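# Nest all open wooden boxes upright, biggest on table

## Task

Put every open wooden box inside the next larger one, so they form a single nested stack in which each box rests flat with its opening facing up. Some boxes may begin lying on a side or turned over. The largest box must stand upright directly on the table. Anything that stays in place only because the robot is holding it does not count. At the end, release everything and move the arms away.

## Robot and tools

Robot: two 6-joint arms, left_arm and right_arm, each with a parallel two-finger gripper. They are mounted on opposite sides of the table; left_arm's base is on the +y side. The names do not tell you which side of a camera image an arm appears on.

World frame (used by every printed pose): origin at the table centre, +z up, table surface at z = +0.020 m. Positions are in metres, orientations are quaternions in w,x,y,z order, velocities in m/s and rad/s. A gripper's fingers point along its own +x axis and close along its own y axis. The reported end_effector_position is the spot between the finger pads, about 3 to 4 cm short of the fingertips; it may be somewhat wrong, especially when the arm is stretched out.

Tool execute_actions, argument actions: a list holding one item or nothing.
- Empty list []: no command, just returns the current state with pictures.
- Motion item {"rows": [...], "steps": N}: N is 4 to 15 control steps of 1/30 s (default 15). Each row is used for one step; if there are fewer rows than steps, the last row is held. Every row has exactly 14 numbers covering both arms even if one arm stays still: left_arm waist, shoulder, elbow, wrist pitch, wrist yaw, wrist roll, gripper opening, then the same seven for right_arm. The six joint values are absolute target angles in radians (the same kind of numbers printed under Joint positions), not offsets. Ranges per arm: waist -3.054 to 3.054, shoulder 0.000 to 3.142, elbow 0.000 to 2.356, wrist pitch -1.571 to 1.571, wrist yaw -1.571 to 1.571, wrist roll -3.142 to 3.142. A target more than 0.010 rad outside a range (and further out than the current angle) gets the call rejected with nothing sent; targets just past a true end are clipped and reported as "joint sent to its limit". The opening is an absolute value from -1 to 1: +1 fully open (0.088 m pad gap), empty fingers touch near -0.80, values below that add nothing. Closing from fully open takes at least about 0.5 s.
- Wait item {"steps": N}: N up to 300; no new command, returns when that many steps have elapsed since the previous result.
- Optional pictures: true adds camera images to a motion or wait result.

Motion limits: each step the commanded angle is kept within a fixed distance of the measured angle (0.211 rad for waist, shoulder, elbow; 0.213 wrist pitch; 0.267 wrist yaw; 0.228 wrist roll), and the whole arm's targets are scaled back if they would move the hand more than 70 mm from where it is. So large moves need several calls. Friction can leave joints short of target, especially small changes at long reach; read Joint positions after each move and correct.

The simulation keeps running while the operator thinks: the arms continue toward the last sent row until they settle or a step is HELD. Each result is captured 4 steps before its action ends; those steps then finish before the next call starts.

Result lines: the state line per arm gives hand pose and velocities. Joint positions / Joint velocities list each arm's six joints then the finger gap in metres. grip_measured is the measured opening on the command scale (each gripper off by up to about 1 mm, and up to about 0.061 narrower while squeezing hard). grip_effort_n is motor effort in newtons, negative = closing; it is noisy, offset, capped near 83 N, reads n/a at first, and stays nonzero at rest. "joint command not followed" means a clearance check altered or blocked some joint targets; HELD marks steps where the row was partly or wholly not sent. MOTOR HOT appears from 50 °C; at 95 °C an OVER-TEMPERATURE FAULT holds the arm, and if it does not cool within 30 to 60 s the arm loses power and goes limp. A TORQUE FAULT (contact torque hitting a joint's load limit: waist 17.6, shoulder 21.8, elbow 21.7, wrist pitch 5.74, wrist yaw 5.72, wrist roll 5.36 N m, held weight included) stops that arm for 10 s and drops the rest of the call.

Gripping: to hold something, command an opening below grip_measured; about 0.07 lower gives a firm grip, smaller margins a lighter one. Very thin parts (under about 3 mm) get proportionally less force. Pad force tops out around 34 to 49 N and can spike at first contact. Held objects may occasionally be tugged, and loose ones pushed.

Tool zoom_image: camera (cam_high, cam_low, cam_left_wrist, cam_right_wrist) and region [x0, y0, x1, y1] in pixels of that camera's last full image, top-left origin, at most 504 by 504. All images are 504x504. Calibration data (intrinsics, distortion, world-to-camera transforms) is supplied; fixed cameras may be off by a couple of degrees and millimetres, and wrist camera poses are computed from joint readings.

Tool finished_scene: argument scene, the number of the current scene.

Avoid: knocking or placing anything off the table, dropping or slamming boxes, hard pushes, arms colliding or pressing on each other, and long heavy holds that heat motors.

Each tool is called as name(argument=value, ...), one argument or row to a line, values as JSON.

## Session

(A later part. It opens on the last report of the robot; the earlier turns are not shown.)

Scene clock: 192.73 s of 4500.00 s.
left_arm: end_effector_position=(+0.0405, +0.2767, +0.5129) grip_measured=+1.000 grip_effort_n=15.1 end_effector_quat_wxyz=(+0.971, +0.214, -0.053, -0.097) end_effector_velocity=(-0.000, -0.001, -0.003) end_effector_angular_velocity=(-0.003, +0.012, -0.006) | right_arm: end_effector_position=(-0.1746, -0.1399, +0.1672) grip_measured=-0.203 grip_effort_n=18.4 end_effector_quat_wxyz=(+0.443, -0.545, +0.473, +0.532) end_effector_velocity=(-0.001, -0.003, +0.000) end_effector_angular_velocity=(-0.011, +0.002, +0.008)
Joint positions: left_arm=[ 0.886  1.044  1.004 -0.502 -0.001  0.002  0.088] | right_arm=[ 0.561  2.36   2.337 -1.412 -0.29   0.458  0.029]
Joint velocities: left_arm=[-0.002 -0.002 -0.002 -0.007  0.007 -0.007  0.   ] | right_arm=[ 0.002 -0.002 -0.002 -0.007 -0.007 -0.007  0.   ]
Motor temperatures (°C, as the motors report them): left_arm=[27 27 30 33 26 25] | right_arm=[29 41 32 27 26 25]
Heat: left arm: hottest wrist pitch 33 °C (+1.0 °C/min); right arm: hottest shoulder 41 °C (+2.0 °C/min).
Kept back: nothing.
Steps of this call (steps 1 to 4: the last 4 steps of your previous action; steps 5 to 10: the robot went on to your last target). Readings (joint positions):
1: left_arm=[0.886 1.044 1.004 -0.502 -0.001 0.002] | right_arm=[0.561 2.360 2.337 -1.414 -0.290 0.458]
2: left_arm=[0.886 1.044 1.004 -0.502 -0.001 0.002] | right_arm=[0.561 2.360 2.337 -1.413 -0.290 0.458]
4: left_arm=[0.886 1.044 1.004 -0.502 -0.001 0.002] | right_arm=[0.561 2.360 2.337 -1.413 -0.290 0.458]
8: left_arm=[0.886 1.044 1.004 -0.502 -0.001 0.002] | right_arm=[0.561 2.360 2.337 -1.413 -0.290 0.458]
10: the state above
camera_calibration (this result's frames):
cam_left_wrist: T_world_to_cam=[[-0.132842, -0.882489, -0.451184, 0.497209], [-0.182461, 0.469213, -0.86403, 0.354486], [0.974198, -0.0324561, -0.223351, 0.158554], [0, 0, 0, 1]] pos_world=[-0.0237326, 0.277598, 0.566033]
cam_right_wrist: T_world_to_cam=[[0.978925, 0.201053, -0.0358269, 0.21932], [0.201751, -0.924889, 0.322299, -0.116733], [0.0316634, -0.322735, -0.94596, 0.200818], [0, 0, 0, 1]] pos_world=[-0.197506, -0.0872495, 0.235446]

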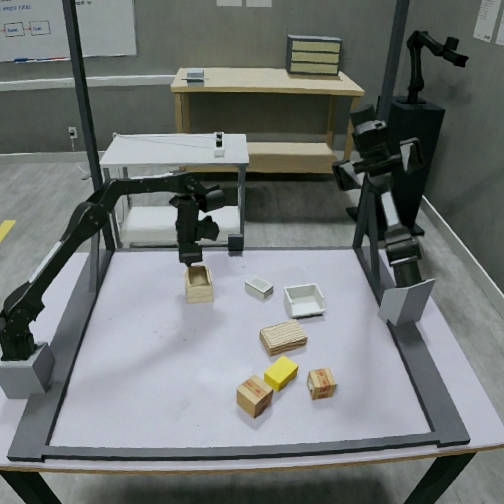

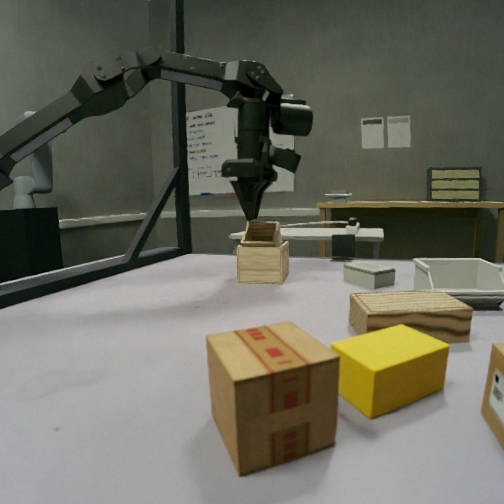

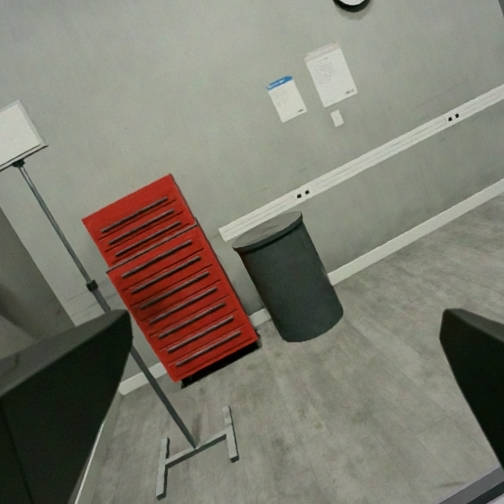

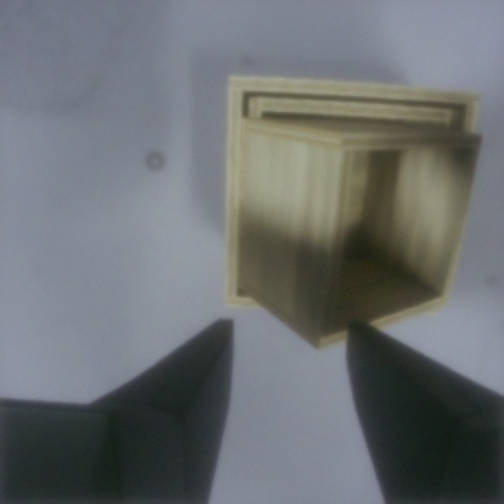

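execute_actions(
  actions=[
    {"rows":[[0.9,1.0,1.0,-0.5,0,0,1,0.535,2.375,2.34,-1.29,-0.29,0.46,-0.2]],"steps":15},
  ],
)

execute_actions(
  actions=[
    {"steps":10},
  ],
  pictures=true,
)

Scene clock: 193.30 s of 4500.00 s.
left_arm: end_effector_position=(+0.0405, +0.2767, +0.5129) grip_measured=+1.000 grip_effort_n=15.1 end_effector_quat_wxyz=(+0.971, +0.214, -0.053, -0.097) end_effector_velocity=(+0.000, +0.003, -0.001) end_effector_angular_velocity=(+0.007, -0.003, +0.022) | right_arm: end_effector_position=(-0.1786, -0.1115, +0.1710) grip_measured=-0.203 grip_effort_n=18.8 end_effector_quat_wxyz=(+0.453, -0.506, +0.459, +0.573) end_effector_velocity=(-0.004, +0.010, +0.002) end_effector_angular_velocity=(+0.046, +0.022, +0.017)
Joint positions: left_arm=[ 0.886  1.044  1.004 -0.502 -0.001  0.002  0.088] | right_arm=[ 0.533  2.361  2.337 -1.297 -0.29   0.458  0.029]
Joint velocities: left_arm=[-0.002 -0.002 -0.002 -0.007 -0.022  0.007  0.   ] | right_arm=[-0.002 -0.002 -0.002  0.051  0.007 -0.007 -0.   ]
Motor temperatures (°C, as the motors report them): left_arm=[27 27 30 33 26 25] | right_arm=[29 41 32 27 26 25]
Heat: left arm: hottest wrist pitch 33 °C (+1.0 °C/min); right arm: hottest shoulder 41 °C (+2.0 °C/min).
Steps of this call (steps 1 to 6: the robot went on to your last target; steps 7 to 17: the first 11 steps of this action). Readings (joint positions):
7: left_arm=[0.886 1.044 1.004 -0.502 -0.001 0.002] | right_arm=[0.560 2.360 2.337 -1.404 -0.290 0.458]
8: left_arm=[0.886 1.044 1.004 -0.502 -0.001 0.002] | right_arm=[0.558 2.360 2.337 -1.370 -0.290 0.458]
10: left_arm=[0.886 1.044 1.004 -0.502 -0.001 0.002] | right_arm=[0.550 2.361 2.337 -1.330 -0.290 0.458]
14: left_arm=[0.886 1.044 1.004 -0.502 -0.001 0.002] | right_arm=[0.536 2.361 2.337 -1.304 -0.290 0.458]
17: the state above

Scene clock: 193.63 s of 4500.00 s.
left_arm: end_effector_position=(+0.0405, +0.2767, +0.5129) grip_measured=+1.000 grip_effort_n=15.1 end_effector_quat_wxyz=(+0.971, +0.214, -0.053, -0.097) end_effector_velocity=(+0.000, +0.001, -0.002) end_effector_angular_velocity=(-0.020, +0.009, +0.007) | right_arm: end_effector_position=(-0.1793, -0.1106, +0.1711) grip_measured=-0.203 grip_effort_n=18.8 end_effector_quat_wxyz=(+0.453, -0.504, +0.458, +0.575) end_effector_velocity=(+0.001, +0.002, +0.001) end_effector_angular_velocity=(+0.010, -0.001, -0.008)
Joint positions: left_arm=[ 0.886  1.044  1.004 -0.502 -0.001  0.002  0.088] | right_arm=[ 0.533  2.361  2.337 -1.292 -0.29   0.458  0.029]
Joint velocities: left_arm=[-0.002 -0.002 -0.002 -0.007 -0.007 -0.022  0.   ] | right_arm=[-0.002 -0.002 -0.002  0.007  0.007  0.007 -0.   ]
Motor temperatures (°C, as the motors report them): left_arm=[27 27 30 33 26 25] | right_arm=[29 41 32 27 26 25]
Heat: left arm: hottest wrist pitch 33 °C (+1.0 °C/min); right arm: hottest shoulder 41 °C (+2.0 °C/min).
Kept back: nothing.
Steps of this call (steps 1 to 4: the last 4 steps of your previous action; steps 5 to 10: the robot went on to your last target). Readings (joint positions):
1: left_arm=[0.886 1.044 1.004 -0.502 -0.001 0.002] | right_arm=[0.533 2.361 2.337 -1.296 -0.290 0.458]
2: left_arm=[0.886 1.044 1.004 -0.502 -0.001 0.002] | right_arm=[0.533 2.361 2.337 -1.295 -0.290 0.458]
4: left_arm=[0.886 1.044 1.004 -0.502 -0.001 0.002] | right_arm=[0.533 2.361 2.337 -1.294 -0.290 0.458]
8: left_arm=[0.886 1.044 1.004 -0.502 -0.001 0.002] | right_arm=[0.533 2.361 2.337 -1.293 -0.290 0.458]
10: the state above
camera_calibration (this result's frames):
cam_left_wrist: T_world_to_cam=[[-0.132842, -0.882489, -0.451184, 0.497209], [-0.182461, 0.469213, -0.86403, 0.354486], [0.974198, -0.0324561, -0.223351, 0.158554], [0, 0, 0, 1]] pos_world=[-0.0237326, 0.277598, 0.566033]
cam_right_wrist: T_world_to_cam=[[0.974253, 0.210692, -0.0802527, 0.225986], [0.223201, -0.951571, 0.211408, -0.0701633], [-0.0318243, -0.223878, -0.974098, 0.218504], [0, 0, 0, 1]] pos_world=[-0.197553, -0.0654606, 0.245813]

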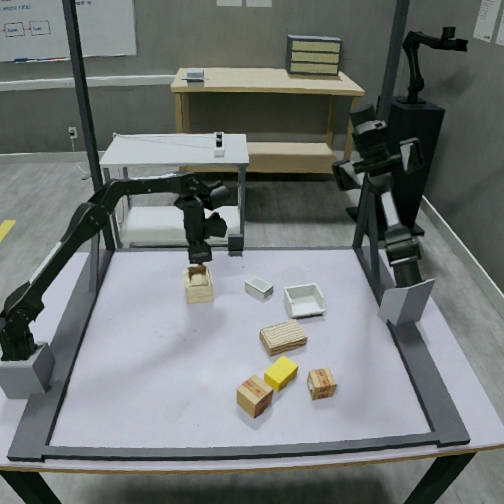

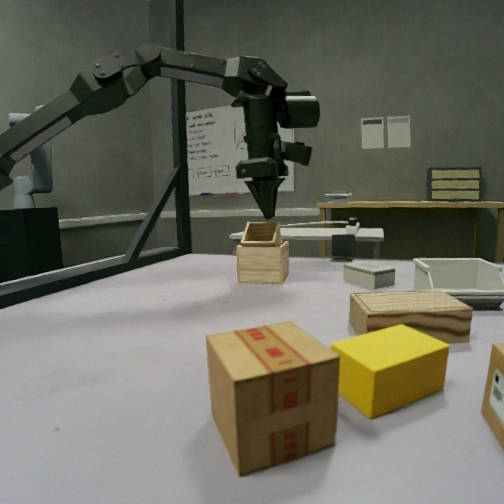

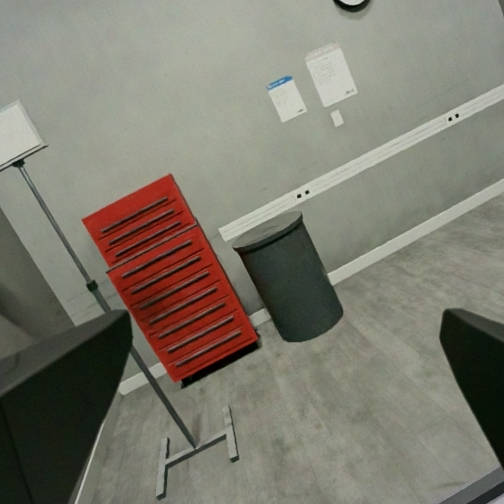

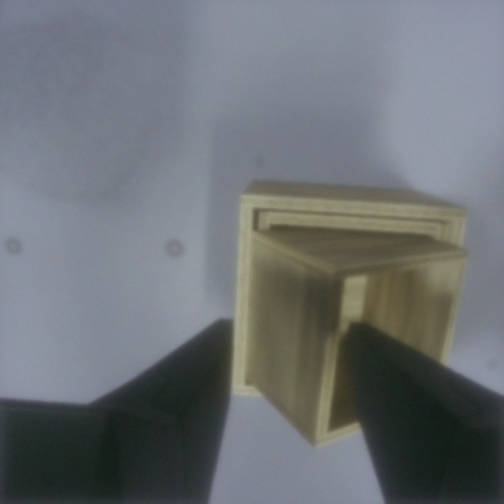

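execute_actions(
  actions=[
    {"rows":[[0.9,1.0,1.0,-0.5,0,0,1,0.505,2.375,2.34,-1.29,-0.29,0.45,-0.2]],"steps":15},
  ],
)

execute_actions(
  actions=[
    {"steps":10},
  ],
  pictures=true,
)

Scene clock: 194.13 s of 4500.00 s.
left_arm: end_effector_position=(+0.0405, +0.2767, +0.5129) grip_measured=+1.000 grip_effort_n=15.1 end_effector_quat_wxyz=(+0.971, +0.214, -0.053, -0.097) end_effector_velocity=(-0.001, +0.003, -0.000) end_effector_angular_velocity=(-0.023, -0.001, +0.018) | right_arm: end_effector_position=(-0.1676, -0.1014, +0.1749) grip_measured=-0.203 grip_effort_n=18.4 end_effector_quat_wxyz=(+0.462, -0.497, +0.461, +0.572) end_effector_velocity=(+0.002, -0.004, +0.003) end_effector_angular_velocity=(-0.017, -0.003, +0.001)
Joint positions: left_arm=[ 0.886  1.044  1.004 -0.502 -0.001  0.002  0.088] | right_arm=[ 0.503  2.361  2.337 -1.292 -0.29   0.453  0.029]
Joint velocities: left_arm=[-0.002 -0.007 -0.002 -0.007 -0.022 -0.022  0.   ] | right_arm=[-0.002 -0.007 -0.002 -0.022 -0.007 -0.007 -0.   ]
Motor temperatures (°C, as the motors report them): left_arm=[27 27 30 33 26 25] | right_arm=[29 41 32 27 26 25]
Heat: left arm: hottest wrist pitch 33 °C (+1.0 °C/min); right arm: hottest shoulder 41 °C (+2.0 °C/min).
Steps of this call (steps 1 to 4: the robot went on to your last target; steps 5 to 15: the first 11 steps of this action). Readings (joint positions):
5: left_arm=[0.886 1.044 1.004 -0.502 -0.001 0.002] | right_arm=[0.533 2.361 2.337 -1.292 -0.290 0.458]
6: left_arm=[0.886 1.044 1.004 -0.502 -0.001 0.002] | right_arm=[0.531 2.361 2.337 -1.292 -0.290 0.458]
8: left_arm=[0.886 1.044 1.004 -0.502 -0.001 0.002] | right_arm=[0.522 2.361 2.337 -1.292 -0.290 0.455]
12: left_arm=[0.886 1.044 1.004 -0.502 -0.001 0.002] | right_arm=[0.506 2.361 2.337 -1.292 -0.290 0.454]
15: the state above

Scene clock: 194.47 s of 4500.00 s.
left_arm: end_effector_position=(+0.0405, +0.2767, +0.5129) grip_measured=+1.000 grip_effort_n=15.1 end_effector_quat_wxyz=(+0.971, +0.214, -0.053, -0.097) end_effector_velocity=(-0.000, -0.003, +0.001) end_effector_angular_velocity=(+0.009, -0.005, -0.011) | right_arm: end_effector_position=(-0.1676, -0.1014, +0.1749) grip_measured=-0.203 grip_effort_n=18.8 end_effector_quat_wxyz=(+0.462, -0.497, +0.461, +0.572) end_effector_velocity=(+0.001, -0.002, +0.001) end_effector_angular_velocity=(-0.009, +0.002, +0.004)
Joint positions: left_arm=[ 0.886  1.044  1.004 -0.502 -0.001  0.002  0.088] | right_arm=[ 0.503  2.361  2.337 -1.292 -0.29   0.452  0.029]
Joint velocities: left_arm=[-0.002  0.002  0.002  0.007  0.007  0.007  0.   ] | right_arm=[-0.002 -0.002 -0.002 -0.007 -0.007 -0.007  0.   ]
Motor temperatures (°C, as the motors report them): left_arm=[27 27 30 33 26 25] | right_arm=[29 41 32 27 26 25]
Heat: left arm: hottest wrist pitch 33 °C (+1.0 °C/min); right arm: hottest shoulder 41 °C (+2.0 °C/min).
Kept back: nothing.
Steps of this call (steps 1 to 4: the last 4 steps of your previous action; steps 5 to 10: the robot went on to your last target). Readings (joint positions):
1: left_arm=[0.886 1.044 1.004 -0.502 -0.001 0.002] | right_arm=[0.503 2.361 2.337 -1.292 -0.290 0.452]
2: left_arm=[0.886 1.044 1.004 -0.502 -0.001 0.002] | right_arm=[0.503 2.361 2.337 -1.292 -0.290 0.452]
4: left_arm=[0.886 1.044 1.004 -0.502 -0.001 0.002] | right_arm=[0.503 2.361 2.337 -1.292 -0.290 0.452]
8: left_arm=[0.886 1.044 1.004 -0.502 -0.001 0.002] | right_arm=[0.503 2.361 2.337 -1.292 -0.290 0.452]
10: the state above
camera_calibration (this result's frames):
cam_left_wrist: T_world_to_cam=[[-0.132842, -0.882489, -0.451184, 0.497209], [-0.182461, 0.469213, -0.86403, 0.354486], [0.974198, -0.0324561, -0.223351, 0.158554], [0, 0, 0, 1]] pos_world=[-0.0237326, 0.277598, 0.566033]
cam_right_wrist: T_world_to_cam=[[0.978863, 0.188886, -0.0784183, 0.211223], [0.201157, -0.958412, 0.202439, -0.0675782], [-0.0369191, -0.213935, -0.97615, 0.225107], [0, 0, 0, 1]] pos_world=[-0.184853, -0.0565065, 0.249982]

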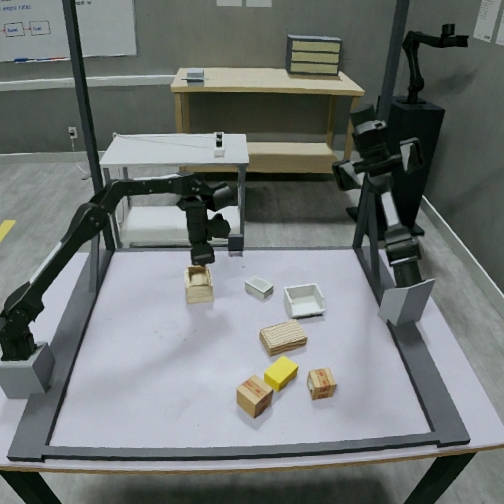

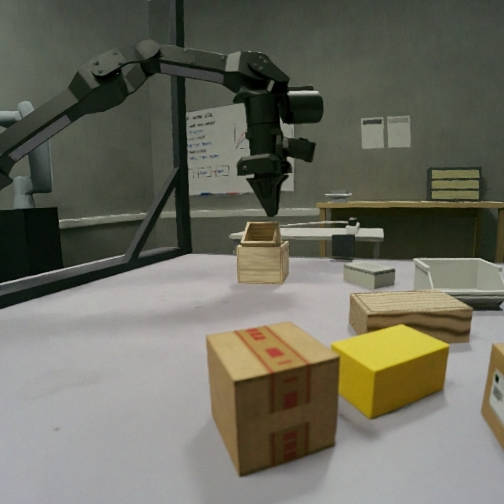

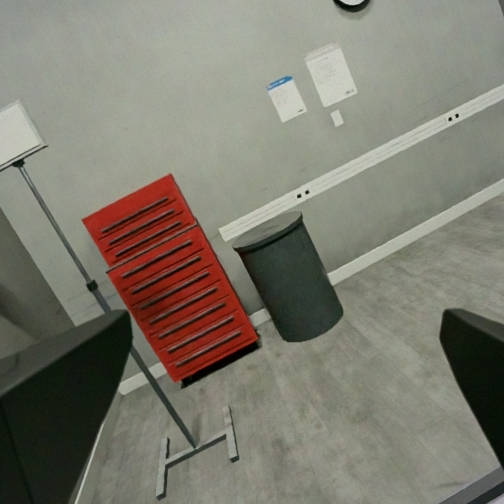

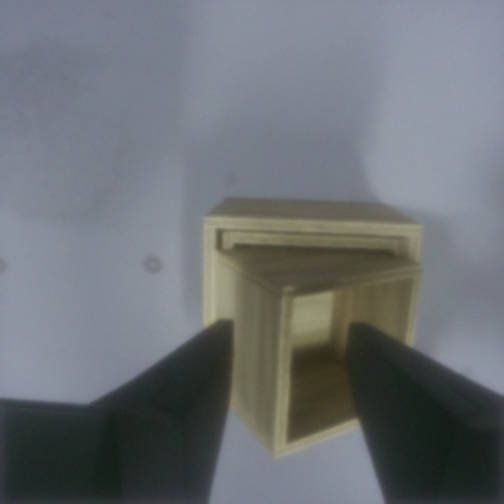

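execute_actions(
  actions=[
    {"rows":[[0.9,1.0,1.0,-0.5,0,0,1,0.515,2.37,2.27,-1.23,-0.29,0.45,-0.2],[0.9,1.0,1.0,-0.5,0,0,1,0.515,2.37,2.27,-1.23,-0.29,0.45,-0.2],[0.9,1.0,1.0,-0.5,0,0,1,0.515,2.37,2.27,-1.23,-0.29,0.45,-0.2],[0.9,1.0,1.0,-0.5,0,0,1,0.515,2.37,2.27,-1.23,-0.29,0.45,-0.2],[0.9,1.0,1.0,-0.5,0,0,1,0.515,2.37,2.27,-1.23,-0.29,0.45,-0.2],[0.9,1.0,1.0,-0.5,0,0,1,0.515,2.37,2.27,-1.23,-0.29,0.45,-0.2],[0.9,1.0,1.0,-0.5,0,0,1,0.525,2.37,2.225,-1.185,-0.29,0.45,-0.2]],"steps":15},
  ],
)

execute_actions(
  actions=[
    {"steps":10},
  ],
  pictures=true,
)

Scene clock: 195.07 s of 4500.00 s.
left_arm: end_effector_position=(+0.0405, +0.2767, +0.5129) grip_measured=+1.000 grip_effort_n=15.1 end_effector_quat_wxyz=(+0.971, +0.214, -0.053, -0.097) end_effector_velocity=(-0.000, +0.002, +0.002) end_effector_angular_velocity=(-0.024, -0.010, +0.014) | right_arm: end_effector_position=(-0.1698, -0.1014, +0.1526) grip_measured=-0.203 grip_effort_n=18.4 end_effector_quat_wxyz=(+0.457, -0.500, +0.458, +0.576) end_effector_velocity=(+0.004, -0.036, -0.053) end_effector_angular_velocity=(-0.134, -0.056, +0.039)
Joint positions: left_arm=[ 0.886  1.044  1.004 -0.502 -0.001  0.002  0.088] | right_arm=[ 0.518  2.361  2.253 -1.202 -0.29   0.452  0.029]
Joint velocities: left_arm=[-0.002 -0.002 -0.002  0.007 -0.022 -0.022  0.   ] | right_arm=[ 0.051 -0.007 -0.193  0.051 -0.022 -0.022 -0.   ]
Motor temperatures (°C, as the motors report them): left_arm=[27 27 30 33 26 25] | right_arm=[29 41 32 27 26 25]
Heat: left arm: hottest wrist pitch 33 °C (+1.0 °C/min); right arm: hottest shoulder 41 °C (+2.0 °C/min).
Steps of this call (steps 1 to 7: the robot went on to your last target; steps 8 to 18: the first 11 steps of this action). Readings (joint positions):
8: left_arm=[0.886 1.044 1.004 -0.502 -0.001 0.002] | right_arm=[0.503 2.361 2.333 -1.286 -0.290 0.452]
9: left_arm=[0.886 1.044 1.004 -0.502 -0.001 0.002] | right_arm=[0.504 2.361 2.324 -1.269 -0.290 0.452]
11: left_arm=[0.886 1.044 1.004 -0.502 -0.001 0.002] | right_arm=[0.506 2.361 2.309 -1.251 -0.290 0.452]
15: left_arm=[0.886 1.044 1.004 -0.502 -0.001 0.002] | right_arm=[0.512 2.361 2.273 -1.221 -0.290 0.452]
18: the state above

Scene clock: 195.40 s of 4500.00 s.
left_arm: end_effector_position=(+0.0405, +0.2767, +0.5129) grip_measured=+1.000 grip_effort_n=15.1 end_effector_quat_wxyz=(+0.971, +0.214, -0.053, -0.097) end_effector_velocity=(-0.001, +0.001, -0.001) end_effector_angular_velocity=(-0.021, +0.004, +0.004) | right_arm: end_effector_position=(-0.1707, -0.1023, +0.1487) grip_measured=-0.203 grip_effort_n=18.4 end_effector_quat_wxyz=(+0.455, -0.501, +0.457, +0.577) end_effector_velocity=(+0.000, -0.002, -0.003) end_effector_angular_velocity=(-0.017, +0.013, +0.005)
Joint positions: left_arm=[ 0.886  1.044  1.004 -0.502 -0.001  0.002  0.088] | right_arm=[ 0.522  2.361  2.239 -1.188 -0.29   0.452  0.029]
Joint velocities: left_arm=[-0.002 -0.007 -0.002 -0.007 -0.007 -0.022  0.   ] | right_arm=[-0.002 -0.002 -0.017  0.007 -0.022 -0.007  0.   ]
Motor temperatures (°C, as the motors report them): left_arm=[27 27 30 33 26 25] | right_arm=[29 41 32 27 26 25]
Heat: left arm: hottest wrist pitch 33 °C (+1.0 °C/min); right arm: hottest shoulder 41 °C (+2.0 °C/min).
Kept back: nothing.
Steps of this call (steps 1 to 4: the last 4 steps of your previous action; steps 5 to 10: the robot went on to your last target). Readings (joint positions):
1: left_arm=[0.886 1.044 1.004 -0.502 -0.001 0.002] | right_arm=[0.520 2.361 2.247 -1.199 -0.290 0.452]
2: left_arm=[0.886 1.044 1.004 -0.502 -0.001 0.002] | right_arm=[0.521 2.361 2.244 -1.196 -0.290 0.452]
4: left_arm=[0.886 1.044 1.004 -0.502 -0.001 0.002] | right_arm=[0.522 2.361 2.241 -1.192 -0.290 0.452]
8: left_arm=[0.886 1.044 1.004 -0.502 -0.001 0.002] | right_arm=[0.522 2.361 2.240 -1.188 -0.290 0.452]
10: the state above
camera_calibration (this result's frames):
cam_left_wrist: T_world_to_cam=[[-0.132842, -0.882489, -0.451184, 0.497209], [-0.182461, 0.469213, -0.86403, 0.354486], [0.974198, -0.0324561, -0.223351, 0.158554], [0, 0, 0, 1]] pos_world=[-0.0237326, 0.277598, 0.566033]
cam_right_wrist: T_world_to_cam=[[0.97462, 0.208535, -0.0814235, 0.214082], [0.221042, -0.954016, 0.20247, -0.0587405], [-0.0354573, -0.215329, -0.975898, 0.199347], [0, 0, 0, 1]] pos_world=[-0.188596, -0.0577578, 0.223867]

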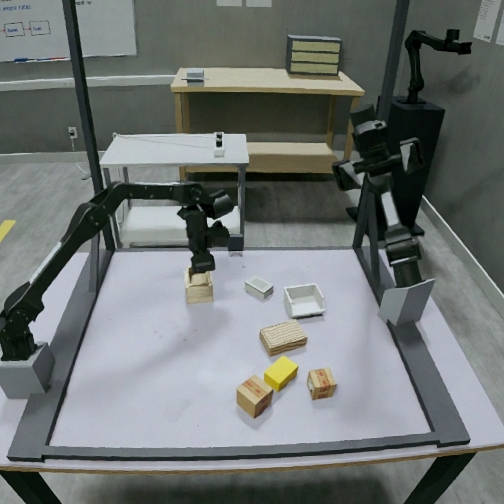

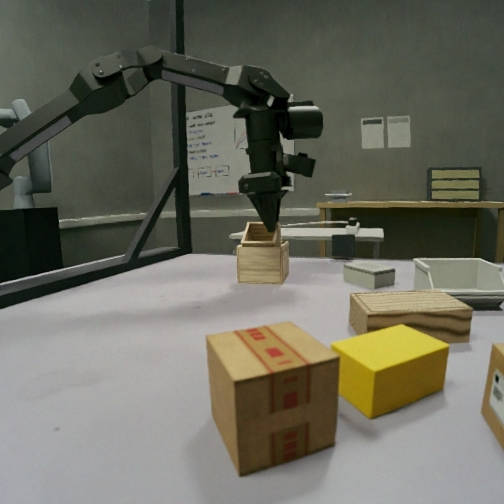

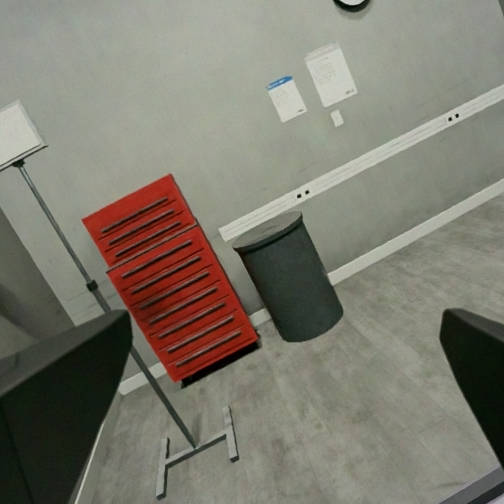

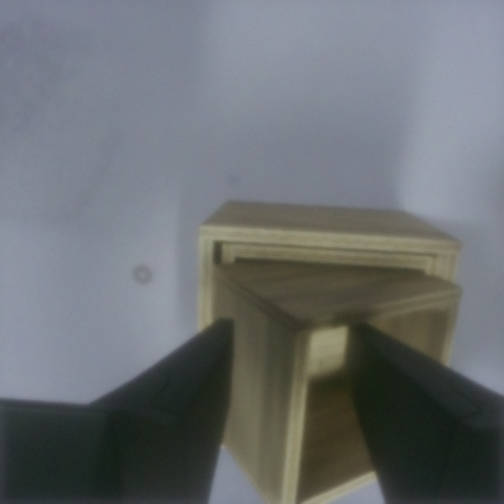

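execute_actions(
  actions=[
    {"rows":[[0.9,1.0,1.0,-0.5,0,0,1,0.525,2.37,2.21,-1.17,-0.29,0.45,-0.2],[0.9,1.0,1.0,-0.5,0,0,1,0.525,2.37,2.21,-1.17,-0.29,0.45,-0.2],[0.9,1.0,1.0,-0.5,0,0,1,0.525,2.37,2.21,-1.17,-0.29,0.45,-0.2],[0.9,1.0,1.0,-0.5,0,0,1,0.525,2.37,2.21,-1.17,-0.29,0.45,-0.2],[0.9,1.0,1.0,-0.5,0,0,1,0.525,2.37,2.21,-1.17,-0.29,0.45,-0.2],[0.9,1.0,1.0,-0.5,0,0,1,0.525,2.37,2.21,-1.17,-0.29,0.45,-1]],"steps":15},
  ],
)

execute_actions(
  actions=[
    {"steps":12},
  ],
  pictures=true,
)

Scene clock: 195.97 s of 4500.00 s.
left_arm: end_effector_position=(+0.0405, +0.2767, +0.5129) grip_measured=+1.000 grip_effort_n=15.1 end_effector_quat_wxyz=(+0.971, +0.214, -0.053, -0.097) end_effector_velocity=(-0.001, +0.005, +0.000) end_effector_angular_velocity=(-0.026, -0.003, +0.021) | right_arm: end_effector_position=(-0.1704, -0.1016, +0.1452) grip_measured=-0.785 grip_effort_n=-83.5 end_effector_quat_wxyz=(+0.455, -0.500, +0.456, +0.578) end_effector_velocity=(-0.001, -0.007, +0.003) end_effector_angular_velocity=(-0.033, +0.020, +0.004)
Joint positions: left_arm=[ 0.886  1.044  1.004 -0.502 -0.001  0.002  0.088] | right_arm=[ 0.523  2.361  2.225 -1.17  -0.29   0.451  0.001]
Joint velocities: left_arm=[ 0.002 -0.007 -0.002 -0.007 -0.022 -0.022  0.   ] | right_arm=[-0.002 -0.007 -0.002 -0.022 -0.037 -0.007 -0.04 ]
Motor temperatures (°C, as the motors report them): left_arm=[27 27 30 33 26 25] | right_arm=[29 41 32 27 26 25]
Heat: left arm: hottest wrist pitch 33 °C (+1.0 °C/min); right arm: hottest shoulder 41 °C (+2.0 °C/min).
Steps of this call (steps 1 to 6: the robot went on to your last target; steps 7 to 17: the first 11 steps of this action). Readings (joint positions):
7: left_arm=[0.886 1.044 1.004 -0.502 -0.001 0.002] | right_arm=[0.522 2.361 2.237 -1.185 -0.290 0.452]
8: left_arm=[0.886 1.044 1.004 -0.502 -0.001 0.002] | right_arm=[0.522 2.361 2.234 -1.181 -0.290 0.452]
10: left_arm=[0.886 1.044 1.004 -0.502 -0.001 0.002] | right_arm=[0.522 2.361 2.230 -1.177 -0.290 0.452]
14: left_arm=[0.886 1.044 1.004 -0.502 -0.001 0.002] | right_arm=[0.523 2.361 2.225 -1.173 -0.291 0.452]
17: the state above

Scene clock: 196.37 s of 4500.00 s.
left_arm: end_effector_position=(+0.0405, +0.2767, +0.5129) grip_measured=+1.000 grip_effort_n=15.1 end_effector_quat_wxyz=(+0.971, +0.214, -0.053, -0.097) end_effector_velocity=(-0.003, -0.001, +0.003) end_effector_angular_velocity=(-0.010, -0.016, -0.003) | right_arm: end_effector_position=(-0.1699, -0.1021, +0.1444) grip_measured=-0.755 grip_effort_n=-83.5 end_effector_quat_wxyz=(+0.455, -0.501, +0.457, +0.577) end_effector_velocity=(-0.001, -0.003, +0.001) end_effector_angular_velocity=(-0.017, +0.013, +0.005)
Joint positions: left_arm=[ 0.886  1.044  1.004 -0.502 -0.001  0.002  0.088] | right_arm=[ 0.523  2.361  2.222 -1.17  -0.29   0.451  0.002]
Joint velocities: left_arm=[-0.002 -0.007  0.002  0.007 -0.007 -0.007  0.   ] | right_arm=[-0.002 -0.002 -0.002 -0.007 -0.022 -0.007  0.   ]
Motor temperatures (°C, as the motors report them): left_arm=[27 27 30 33 26 25] | right_arm=[29 41 32 27 26 25]
Heat: left arm: hottest wrist pitch 33 °C (+1.0 °C/min); right arm: hottest shoulder 41 °C (+2.0 °C/min).
Kept back: nothing.
Steps of this call (steps 1 to 4: the last 4 steps of your previous action; steps 5 to 12: the robot went on to your last target). Readings (joint positions):
1: left_arm=[0.886 1.044 1.004 -0.502 -0.001 0.002] | right_arm=[0.523 2.361 2.225 -1.170 -0.290 0.451]
2: left_arm=[0.886 1.044 1.004 -0.502 -0.001 0.002] | right_arm=[0.523 2.361 2.224 -1.170 -0.290 0.451]
4: left_arm=[0.886 1.044 1.004 -0.502 -0.001 0.002] | right_arm=[0.523 2.361 2.222 -1.170 -0.290 0.451]
8: left_arm=[0.886 1.044 1.004 -0.502 -0.001 0.002] | right_arm=[0.523 2.361 2.222 -1.170 -0.290 0.451]
12: the state above
camera_calibration (this result's frames):
cam_left_wrist: T_world_to_cam=[[-0.132842, -0.882489, -0.451184, 0.497209], [-0.182461, 0.469213, -0.86403, 0.354486], [0.974198, -0.0324561, -0.223351, 0.158554], [0, 0, 0, 1]] pos_world=[-0.0237326, 0.277598, 0.566033]
cam_right_wrist: T_world_to_cam=[[0.974347, 0.209951, -0.0810493, 0.212933], [0.222348, -0.953707, 0.202498, -0.057531], [-0.0347828, -0.215324, -0.975923, 0.195285], [0, 0, 0, 1]] pos_world=[-0.187886, -0.0575235, 0.219492]

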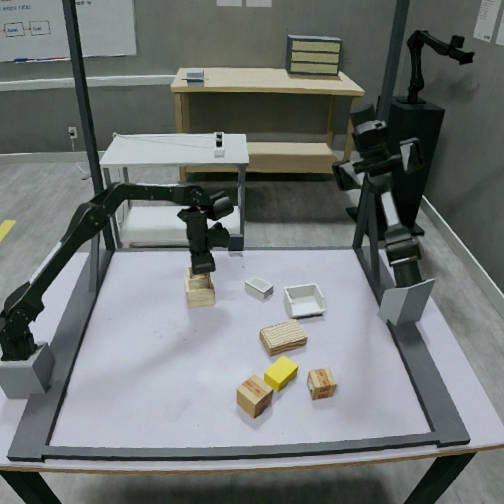

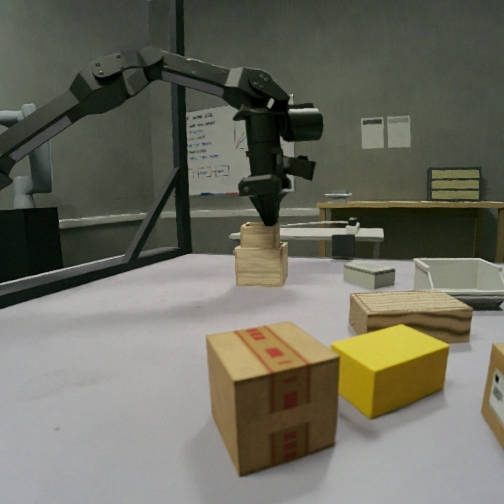

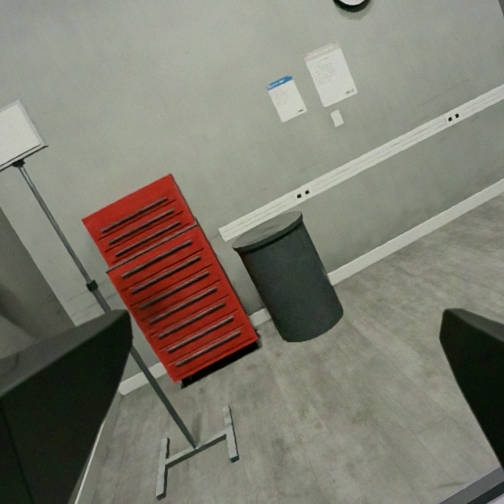

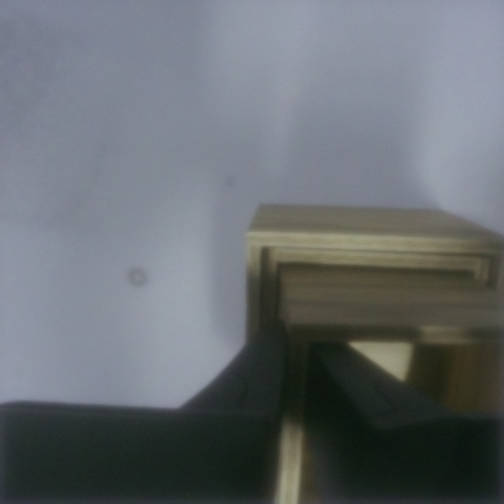

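execute_actions(
  actions=[
    {"rows":[[0.9,1.0,1.0,-0.5,0,0,1,0.527,2.37,2.18,-1.14,-0.29,0.45,-1],[0.9,1.0,1.0,-0.5,0,0,1,0.527,2.37,2.18,-1.14,-0.29,0.45,-1],[0.9,1.0,1.0,-0.5,0,0,1,0.527,2.37,2.18,-1.14,-0.29,0.45,-1],[0.9,1.0,1.0,-0.5,0,0,1,0.527,2.37,2.18,-1.14,-0.29,0.45,-1],[0.9,1.0,1.0,-0.5,0,0,1,0.527,2.37,2.18,-1.14,-0.29,0.45,-1],[0.9,1.0,1.0,-0.5,0,0,1,0.527,2.37,2.18,-1.14,-0.29,0.45,-1],[0.9,1.0,1.0,-0.5,0,0,1,0.527,2.37,2.18,-1.14,-0.29,0.45,-1],[0.9,1.0,1.0,-0.5,0,0,1,0.533,2.37,2.14,-1.10,-0.29,0.45,-1]],"steps":15},
  ],
)

execute_actions(
  actions=[
    {"steps":10},
  ],
  pictures=true,
)

Scene clock: 197.07 s of 4500.00 s.
left_arm: end_effector_position=(+0.0405, +0.2767, +0.5129) grip_measured=+1.000 grip_effort_n=15.1 end_effector_quat_wxyz=(+0.971, +0.214, -0.053, -0.097) end_effector_velocity=(-0.000, -0.000, +0.001) end_effector_angular_velocity=(-0.008, -0.007, +0.001) | right_arm: end_effector_position=(-0.1682, -0.1011, +0.1319) grip_measured=-0.755 grip_effort_n=-83.5 end_effector_quat_wxyz=(+0.454, -0.501, +0.455, +0.579) end_effector_velocity=(+0.012, -0.026, -0.051) end_effector_angular_velocity=(-0.097, -0.052, +0.011)
Joint positions: left_arm=[ 0.886  1.044  1.004 -0.502 -0.001  0.002  0.088] | right_arm=[ 0.526  2.361  2.171 -1.116 -0.29   0.451  0.002]
Joint velocities: left_arm=[-0.002 -0.002 -0.002  0.007 -0.007 -0.007  0.   ] | right_arm=[ 0.032 -0.002 -0.188  0.081 -0.007 -0.007  0.   ]
Motor temperatures (°C, as the motors report them): left_arm=[27 27 30 33 26 25] | right_arm=[29 41 32 27 26 25]
Heat: left arm: hottest wrist pitch 33 °C (+1.0 °C/min); right arm: hottest shoulder 41 °C (+2.0 °C/min).
Steps of this call (steps 1 to 10: the robot went on to your last target; steps 11 to 21: the first 11 steps of this action). Readings (joint positions):
11: left_arm=[0.886 1.044 1.004 -0.502 -0.001 0.002] | right_arm=[0.523 2.361 2.219 -1.167 -0.290 0.451]
12: left_arm=[0.886 1.044 1.004 -0.502 -0.001 0.002] | right_arm=[0.523 2.361 2.213 -1.161 -0.290 0.451]
14: left_arm=[0.886 1.044 1.004 -0.502 -0.001 0.002] | right_arm=[0.523 2.361 2.205 -1.152 -0.290 0.451]
18: left_arm=[0.886 1.044 1.004 -0.502 -0.001 0.002] | right_arm=[0.523 2.361 2.191 -1.140 -0.290 0.451]
21: the state above

Scene clock: 197.40 s of 4500.00 s.
left_arm: end_effector_position=(+0.0405, +0.2767, +0.5129) grip_measured=+1.000 grip_effort_n=15.1 end_effector_quat_wxyz=(+0.971, +0.214, -0.053, -0.097) end_effector_velocity=(-0.002, -0.001, -0.002) end_effector_angular_velocity=(-0.018, +0.010, -0.009) | right_arm: end_effector_position=(-0.1680, -0.1031, +0.1270) grip_measured=-0.755 grip_effort_n=-83.5 end_effector_quat_wxyz=(+0.453, -0.503, +0.456, +0.578) end_effector_velocity=(+0.007, -0.003, -0.007) end_effector_angular_velocity=(-0.020, -0.024, -0.004)
Joint positions: left_arm=[ 0.886  1.044  1.004 -0.502 -0.001  0.002  0.088] | right_arm=[ 0.53   2.361  2.154 -1.103 -0.29   0.451  0.002]
Joint velocities: left_arm=[-0.002 -0.007 -0.002 -0.007  0.007 -0.022  0.   ] | right_arm=[-0.002  0.002 -0.022 -0.007  0.007 -0.007 -0.   ]
Motor temperatures (°C, as the motors report them): left_arm=[27 27 30 33 26 25] | right_arm=[29 41 32 27 26 25]
Heat: left arm: hottest wrist pitch 33 °C (+1.0 °C/min); right arm: hottest shoulder 41 °C (+2.0 °C/min).
Kept back: nothing.
Steps of this call (steps 1 to 4: the last 4 steps of your previous action; steps 5 to 10: the robot went on to your last target). Readings (joint positions):
1: left_arm=[0.886 1.044 1.004 -0.502 -0.001 0.002] | right_arm=[0.527 2.361 2.165 -1.113 -0.290 0.451]
2: left_arm=[0.886 1.044 1.004 -0.502 -0.001 0.002] | right_arm=[0.528 2.361 2.160 -1.111 -0.290 0.451]
4: left_arm=[0.886 1.044 1.004 -0.502 -0.001 0.002] | right_arm=[0.530 2.361 2.155 -1.108 -0.290 0.451]
8: left_arm=[0.886 1.044 1.004 -0.502 -0.001 0.002] | right_arm=[0.530 2.361 2.155 -1.103 -0.290 0.451]
10: the state above
camera_calibration (this result's frames):
cam_left_wrist: T_world_to_cam=[[-0.132842, -0.882489, -0.451184, 0.497209], [-0.182461, 0.469213, -0.86403, 0.354486], [0.974198, -0.0324561, -0.223351, 0.158554], [0, 0, 0, 1]] pos_world=[-0.0237326, 0.277598, 0.566033]
cam_right_wrist: T_world_to_cam=[[0.972995, 0.216051, -0.0812559, 0.21038], [0.228441, -0.951774, 0.204794, -0.0544658], [-0.0330914, -0.217825, -0.975427, 0.178153], [0, 0, 0, 1]] pos_world=[-0.186361, -0.0584856, 0.202025]

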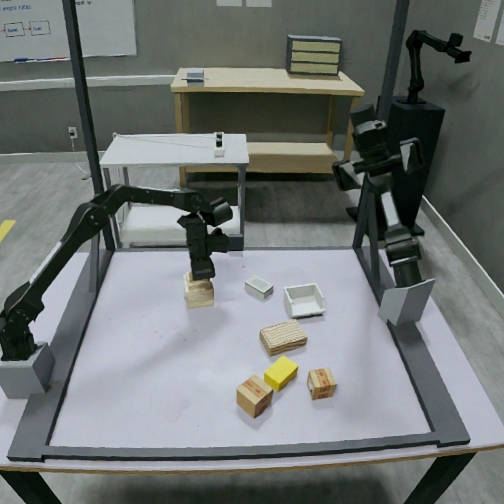

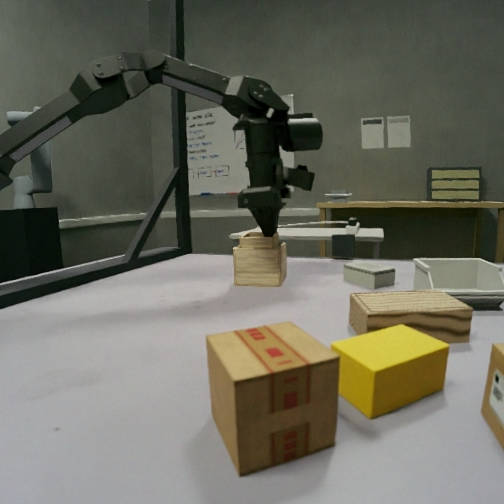

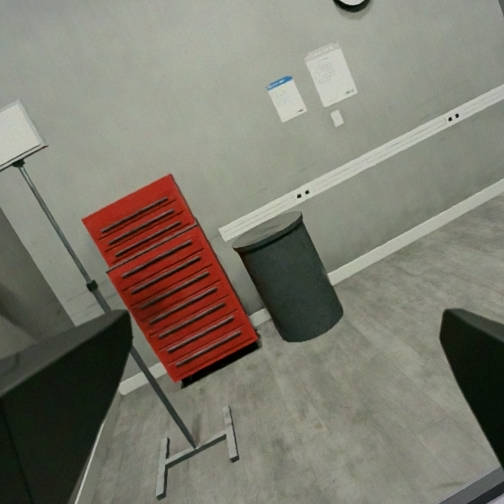

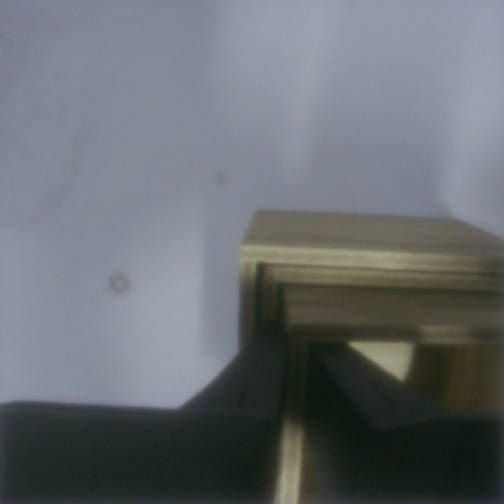

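Finger is at rim; release slightly and lift.

execute_actions(
  actions=[
    {"rows":[[0.9,1.0,1.0,-0.5,0,0,1,0.53,2.361,2.154,-1.103,-0.29,0.45,-0.6]],"steps":12},
  ],
)

execute_actions(
  actions=[
    {"rows":[[0.9,1.0,1.0,-0.5,0,0,1,0.515,2.36,2.33,-1.29,-0.29,0.45,-0.6]],"steps":15},
  ],
)

execute_actions(
  actions=[
    {"rows":[[0.9,1.0,1.0,-0.5,0,0,1,0.5,2.2,2.3,-1.35,-0.29,0.45,-0.6]],"steps":15},
  ],
  pictures=true,
)

Scene clock: 198.77 s of 4500.00 s.
left_arm: end_effector_position=(+0.0405, +0.2767, +0.5129) grip_measured=+1.000 grip_effort_n=15.1 end_effector_quat_wxyz=(+0.971, +0.214, -0.053, -0.097) end_effector_velocity=(-0.001, +0.003, -0.000) end_effector_angular_velocity=(-0.008, -0.005, +0.019) | right_arm: end_effector_position=(-0.1680, -0.1030, +0.1269) grip_measured=-0.644 grip_effort_n=18.8 end_effector_quat_wxyz=(+0.453, -0.503, +0.456, +0.578) end_effector_velocity=(+0.001, -0.002, +0.001) end_effector_angular_velocity=(-0.009, +0.001, +0.004)
Joint positions: left_arm=[ 0.886  1.044  1.004 -0.502 -0.001  0.002  0.088] | right_arm=[ 0.53   2.361  2.153 -1.102 -0.29   0.451  0.007]
Joint velocities: left_arm=[-0.002 -0.007 -0.002 -0.007 -0.022 -0.007  0.   ] | right_arm=[-0.002 -0.002 -0.002 -0.007 -0.007 -0.007  0.016]
Motor temperatures (°C, as the motors report them): left_arm=[27 27 30 33 26 25] | right_arm=[29 42 32 27 26 25]
Heat: left arm: hottest wrist pitch 33 °C (+1.0 °C/min); right arm: hottest shoulder 42 °C (+3.0 °C/min).
Steps of this call (steps 1 to 30: the robot went on to your last target; steps 31 to 33: nothing new was sent; steps 34 to 41: the first 8 steps of this action). Readings (joint positions):
34: left_arm=[0.886 1.044 1.004 -0.502 -0.001 0.002] | right_arm=[0.530 2.361 2.153 -1.102 -0.290 0.451]
35: left_arm=[0.886 1.044 1.004 -0.502 -0.001 0.002] | right_arm=[0.530 2.361 2.153 -1.102 -0.290 0.451]
37: left_arm=[0.886 1.044 1.004 -0.502 -0.001 0.002] | right_arm=[0.530 2.361 2.153 -1.102 -0.290 0.451]
41: the state above

Scene clock: 199.27 s of 4500.00 s.
left_arm: end_effector_position=(+0.0405, +0.2767, +0.5129) grip_measured=+1.000 grip_effort_n=15.1 end_effector_quat_wxyz=(+0.971, +0.214, -0.053, -0.097) end_effector_velocity=(-0.003, +0.001, -0.000) end_effector_angular_velocity=(-0.007, -0.003, +0.003) | right_arm: end_effector_position=(-0.1717, -0.1050, +0.1719) grip_measured=-0.604 grip_effort_n=18.8 end_effector_quat_wxyz=(+0.458, -0.500, +0.459, +0.575) end_effector_velocity=(+0.017, -0.024, -0.005) end_effector_angular_velocity=(-0.112, -0.083, -0.028)
Joint positions: left_arm=[ 0.886  1.044  1.004 -0.502 -0.001  0.002  0.088] | right_arm=[ 0.515  2.355  2.32  -1.278 -0.29   0.451  0.009]
Joint velocities: left_arm=[-0.002 -0.012 -0.002 -0.007 -0.007 -0.007  0.   ] | right_arm=[ 0.002  0.002 -0.002 -0.139  0.007 -0.007  0.   ]
Motor temperatures (°C, as the motors report them): left_arm=[27 27 30 33 26 25] | right_arm=[29 42 32 27 26 25]
Heat: left arm: hottest wrist pitch 33 °C (+1.0 °C/min); right arm: hottest shoulder 42 °C (+3.0 °C/min).
Steps of this call (steps 1 to 4: the last 4 steps of your previous action; steps 5 to 15: the first 11 steps of this action). Readings (joint positions):
5: left_arm=[0.886 1.044 1.004 -0.502 -0.001 0.002] | right_arm=[0.530 2.361 2.170 -1.126 -0.290 0.451]
6: left_arm=[0.886 1.044 1.004 -0.502 -0.001 0.002] | right_arm=[0.528 2.366 2.201 -1.177 -0.290 0.451]
8: left_arm=[0.886 1.044 1.004 -0.502 -0.001 0.002] | right_arm=[0.525 2.366 2.248 -1.226 -0.290 0.451]
12: left_arm=[0.886 1.044 1.004 -0.502 -0.001 0.002] | right_arm=[0.517 2.355 2.312 -1.266 -0.290 0.451]
15: the state above

Scene clock: 199.77 s of 4500.00 s.
left_arm: end_effector_position=(+0.0405, +0.2767, +0.5129) grip_measured=+1.000 grip_effort_n=15.1 end_effector_quat_wxyz=(+0.971, +0.214, -0.053, -0.097) end_effector_velocity=(+0.002, +0.001, -0.003) end_effector_angular_velocity=(-0.005, +0.010, +0.010) | right_arm: end_effector_position=(-0.1733, -0.1235, +0.2430) grip_measured=-0.603 grip_effort_n=18.8 end_effector_quat_wxyz=(+0.463, -0.472, +0.446, +0.603) end_effector_velocity=(+0.005, -0.011, -0.002) end_effector_angular_velocity=(-0.048, -0.020, -0.017)
Joint positions: left_arm=[ 0.886  1.044  1.004 -0.502 -0.001  0.002  0.088] | right_arm=[ 0.5    2.194  2.308 -1.344 -0.29   0.451  0.009]
Joint velocities: left_arm=[-0.002  0.002 -0.002 -0.007 -0.007 -0.007  0.   ] | right_arm=[ 0.002 -0.002 -0.002 -0.051 -0.007  0.007 -0.   ]
Motor temperatures (°C, as the motors report them): left_arm=[27 27 30 33 26 25] | right_arm=[29 42 32 27 26 25]
Heat: left arm: hottest wrist pitch 33 °C (+1.0 °C/min); right arm: hottest shoulder 42 °C (+3.0 °C/min).
Steps of this call (steps 1 to 4: the last 4 steps of your previous action; steps 5 to 15: the first 11 steps of this action). Readings (joint positions):
5: left_arm=[0.886 1.044 1.004 -0.502 -0.001 0.002] | right_arm=[0.515 2.343 2.320 -1.288 -0.290 0.451]
6: left_arm=[0.886 1.044 1.004 -0.502 -0.001 0.002] | right_arm=[0.513 2.329 2.314 -1.309 -0.290 0.451]
8: left_arm=[0.886 1.044 1.004 -0.502 -0.001 0.002] | right_arm=[0.509 2.291 2.307 -1.331 -0.290 0.451]
12: left_arm=[0.886 1.044 1.004 -0.502 -0.001 0.002] | right_arm=[0.501 2.212 2.307 -1.340 -0.290 0.451]
15: the state above
camera_calibration (this result's frames):
cam_left_wrist: T_world_to_cam=[[-0.132842, -0.882489, -0.451184, 0.497209], [-0.182461, 0.469213, -0.86403, 0.354486], [0.974198, -0.0324561, -0.223351, 0.158554], [0, 0, 0, 1]] pos_world=[-0.0237326, 0.277598, 0.566033]
cam_right_wrist: T_world_to_cam=[[0.970667, 0.215327, -0.106963, 0.235134], [0.227966, -0.965634, 0.124827, -0.0787776], [-0.0764083, -0.145549, -0.986396, 0.290743], [0, 0, 0, 1]] pos_world=[-0.188063, -0.0843835, 0.321771]

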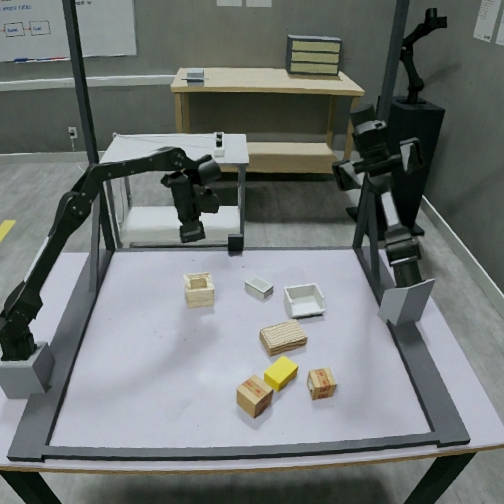

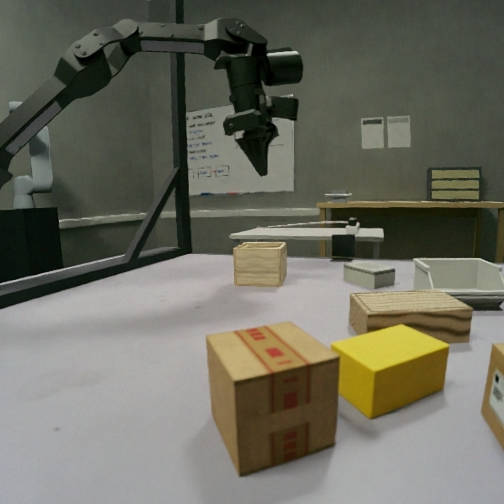

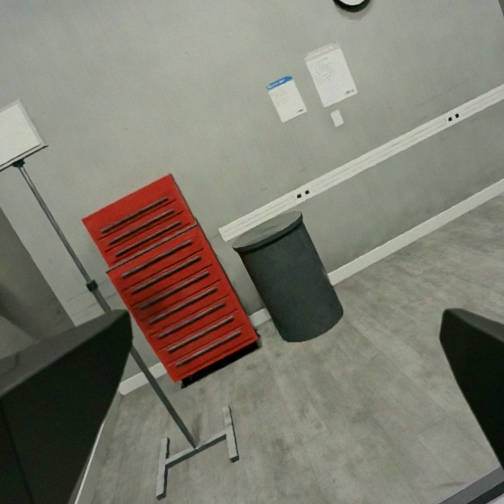

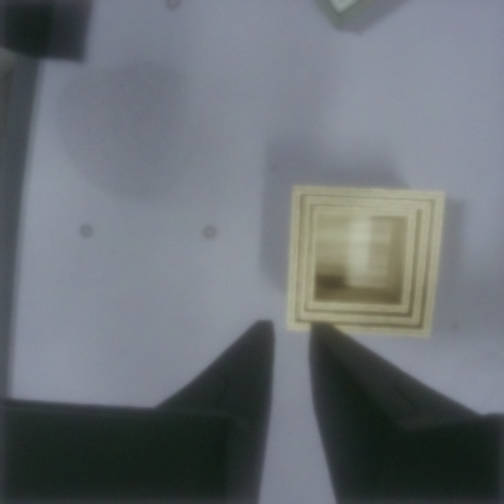

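Nested.

finished_scene(
  scene=1,
)

The scene is finished: the task was done.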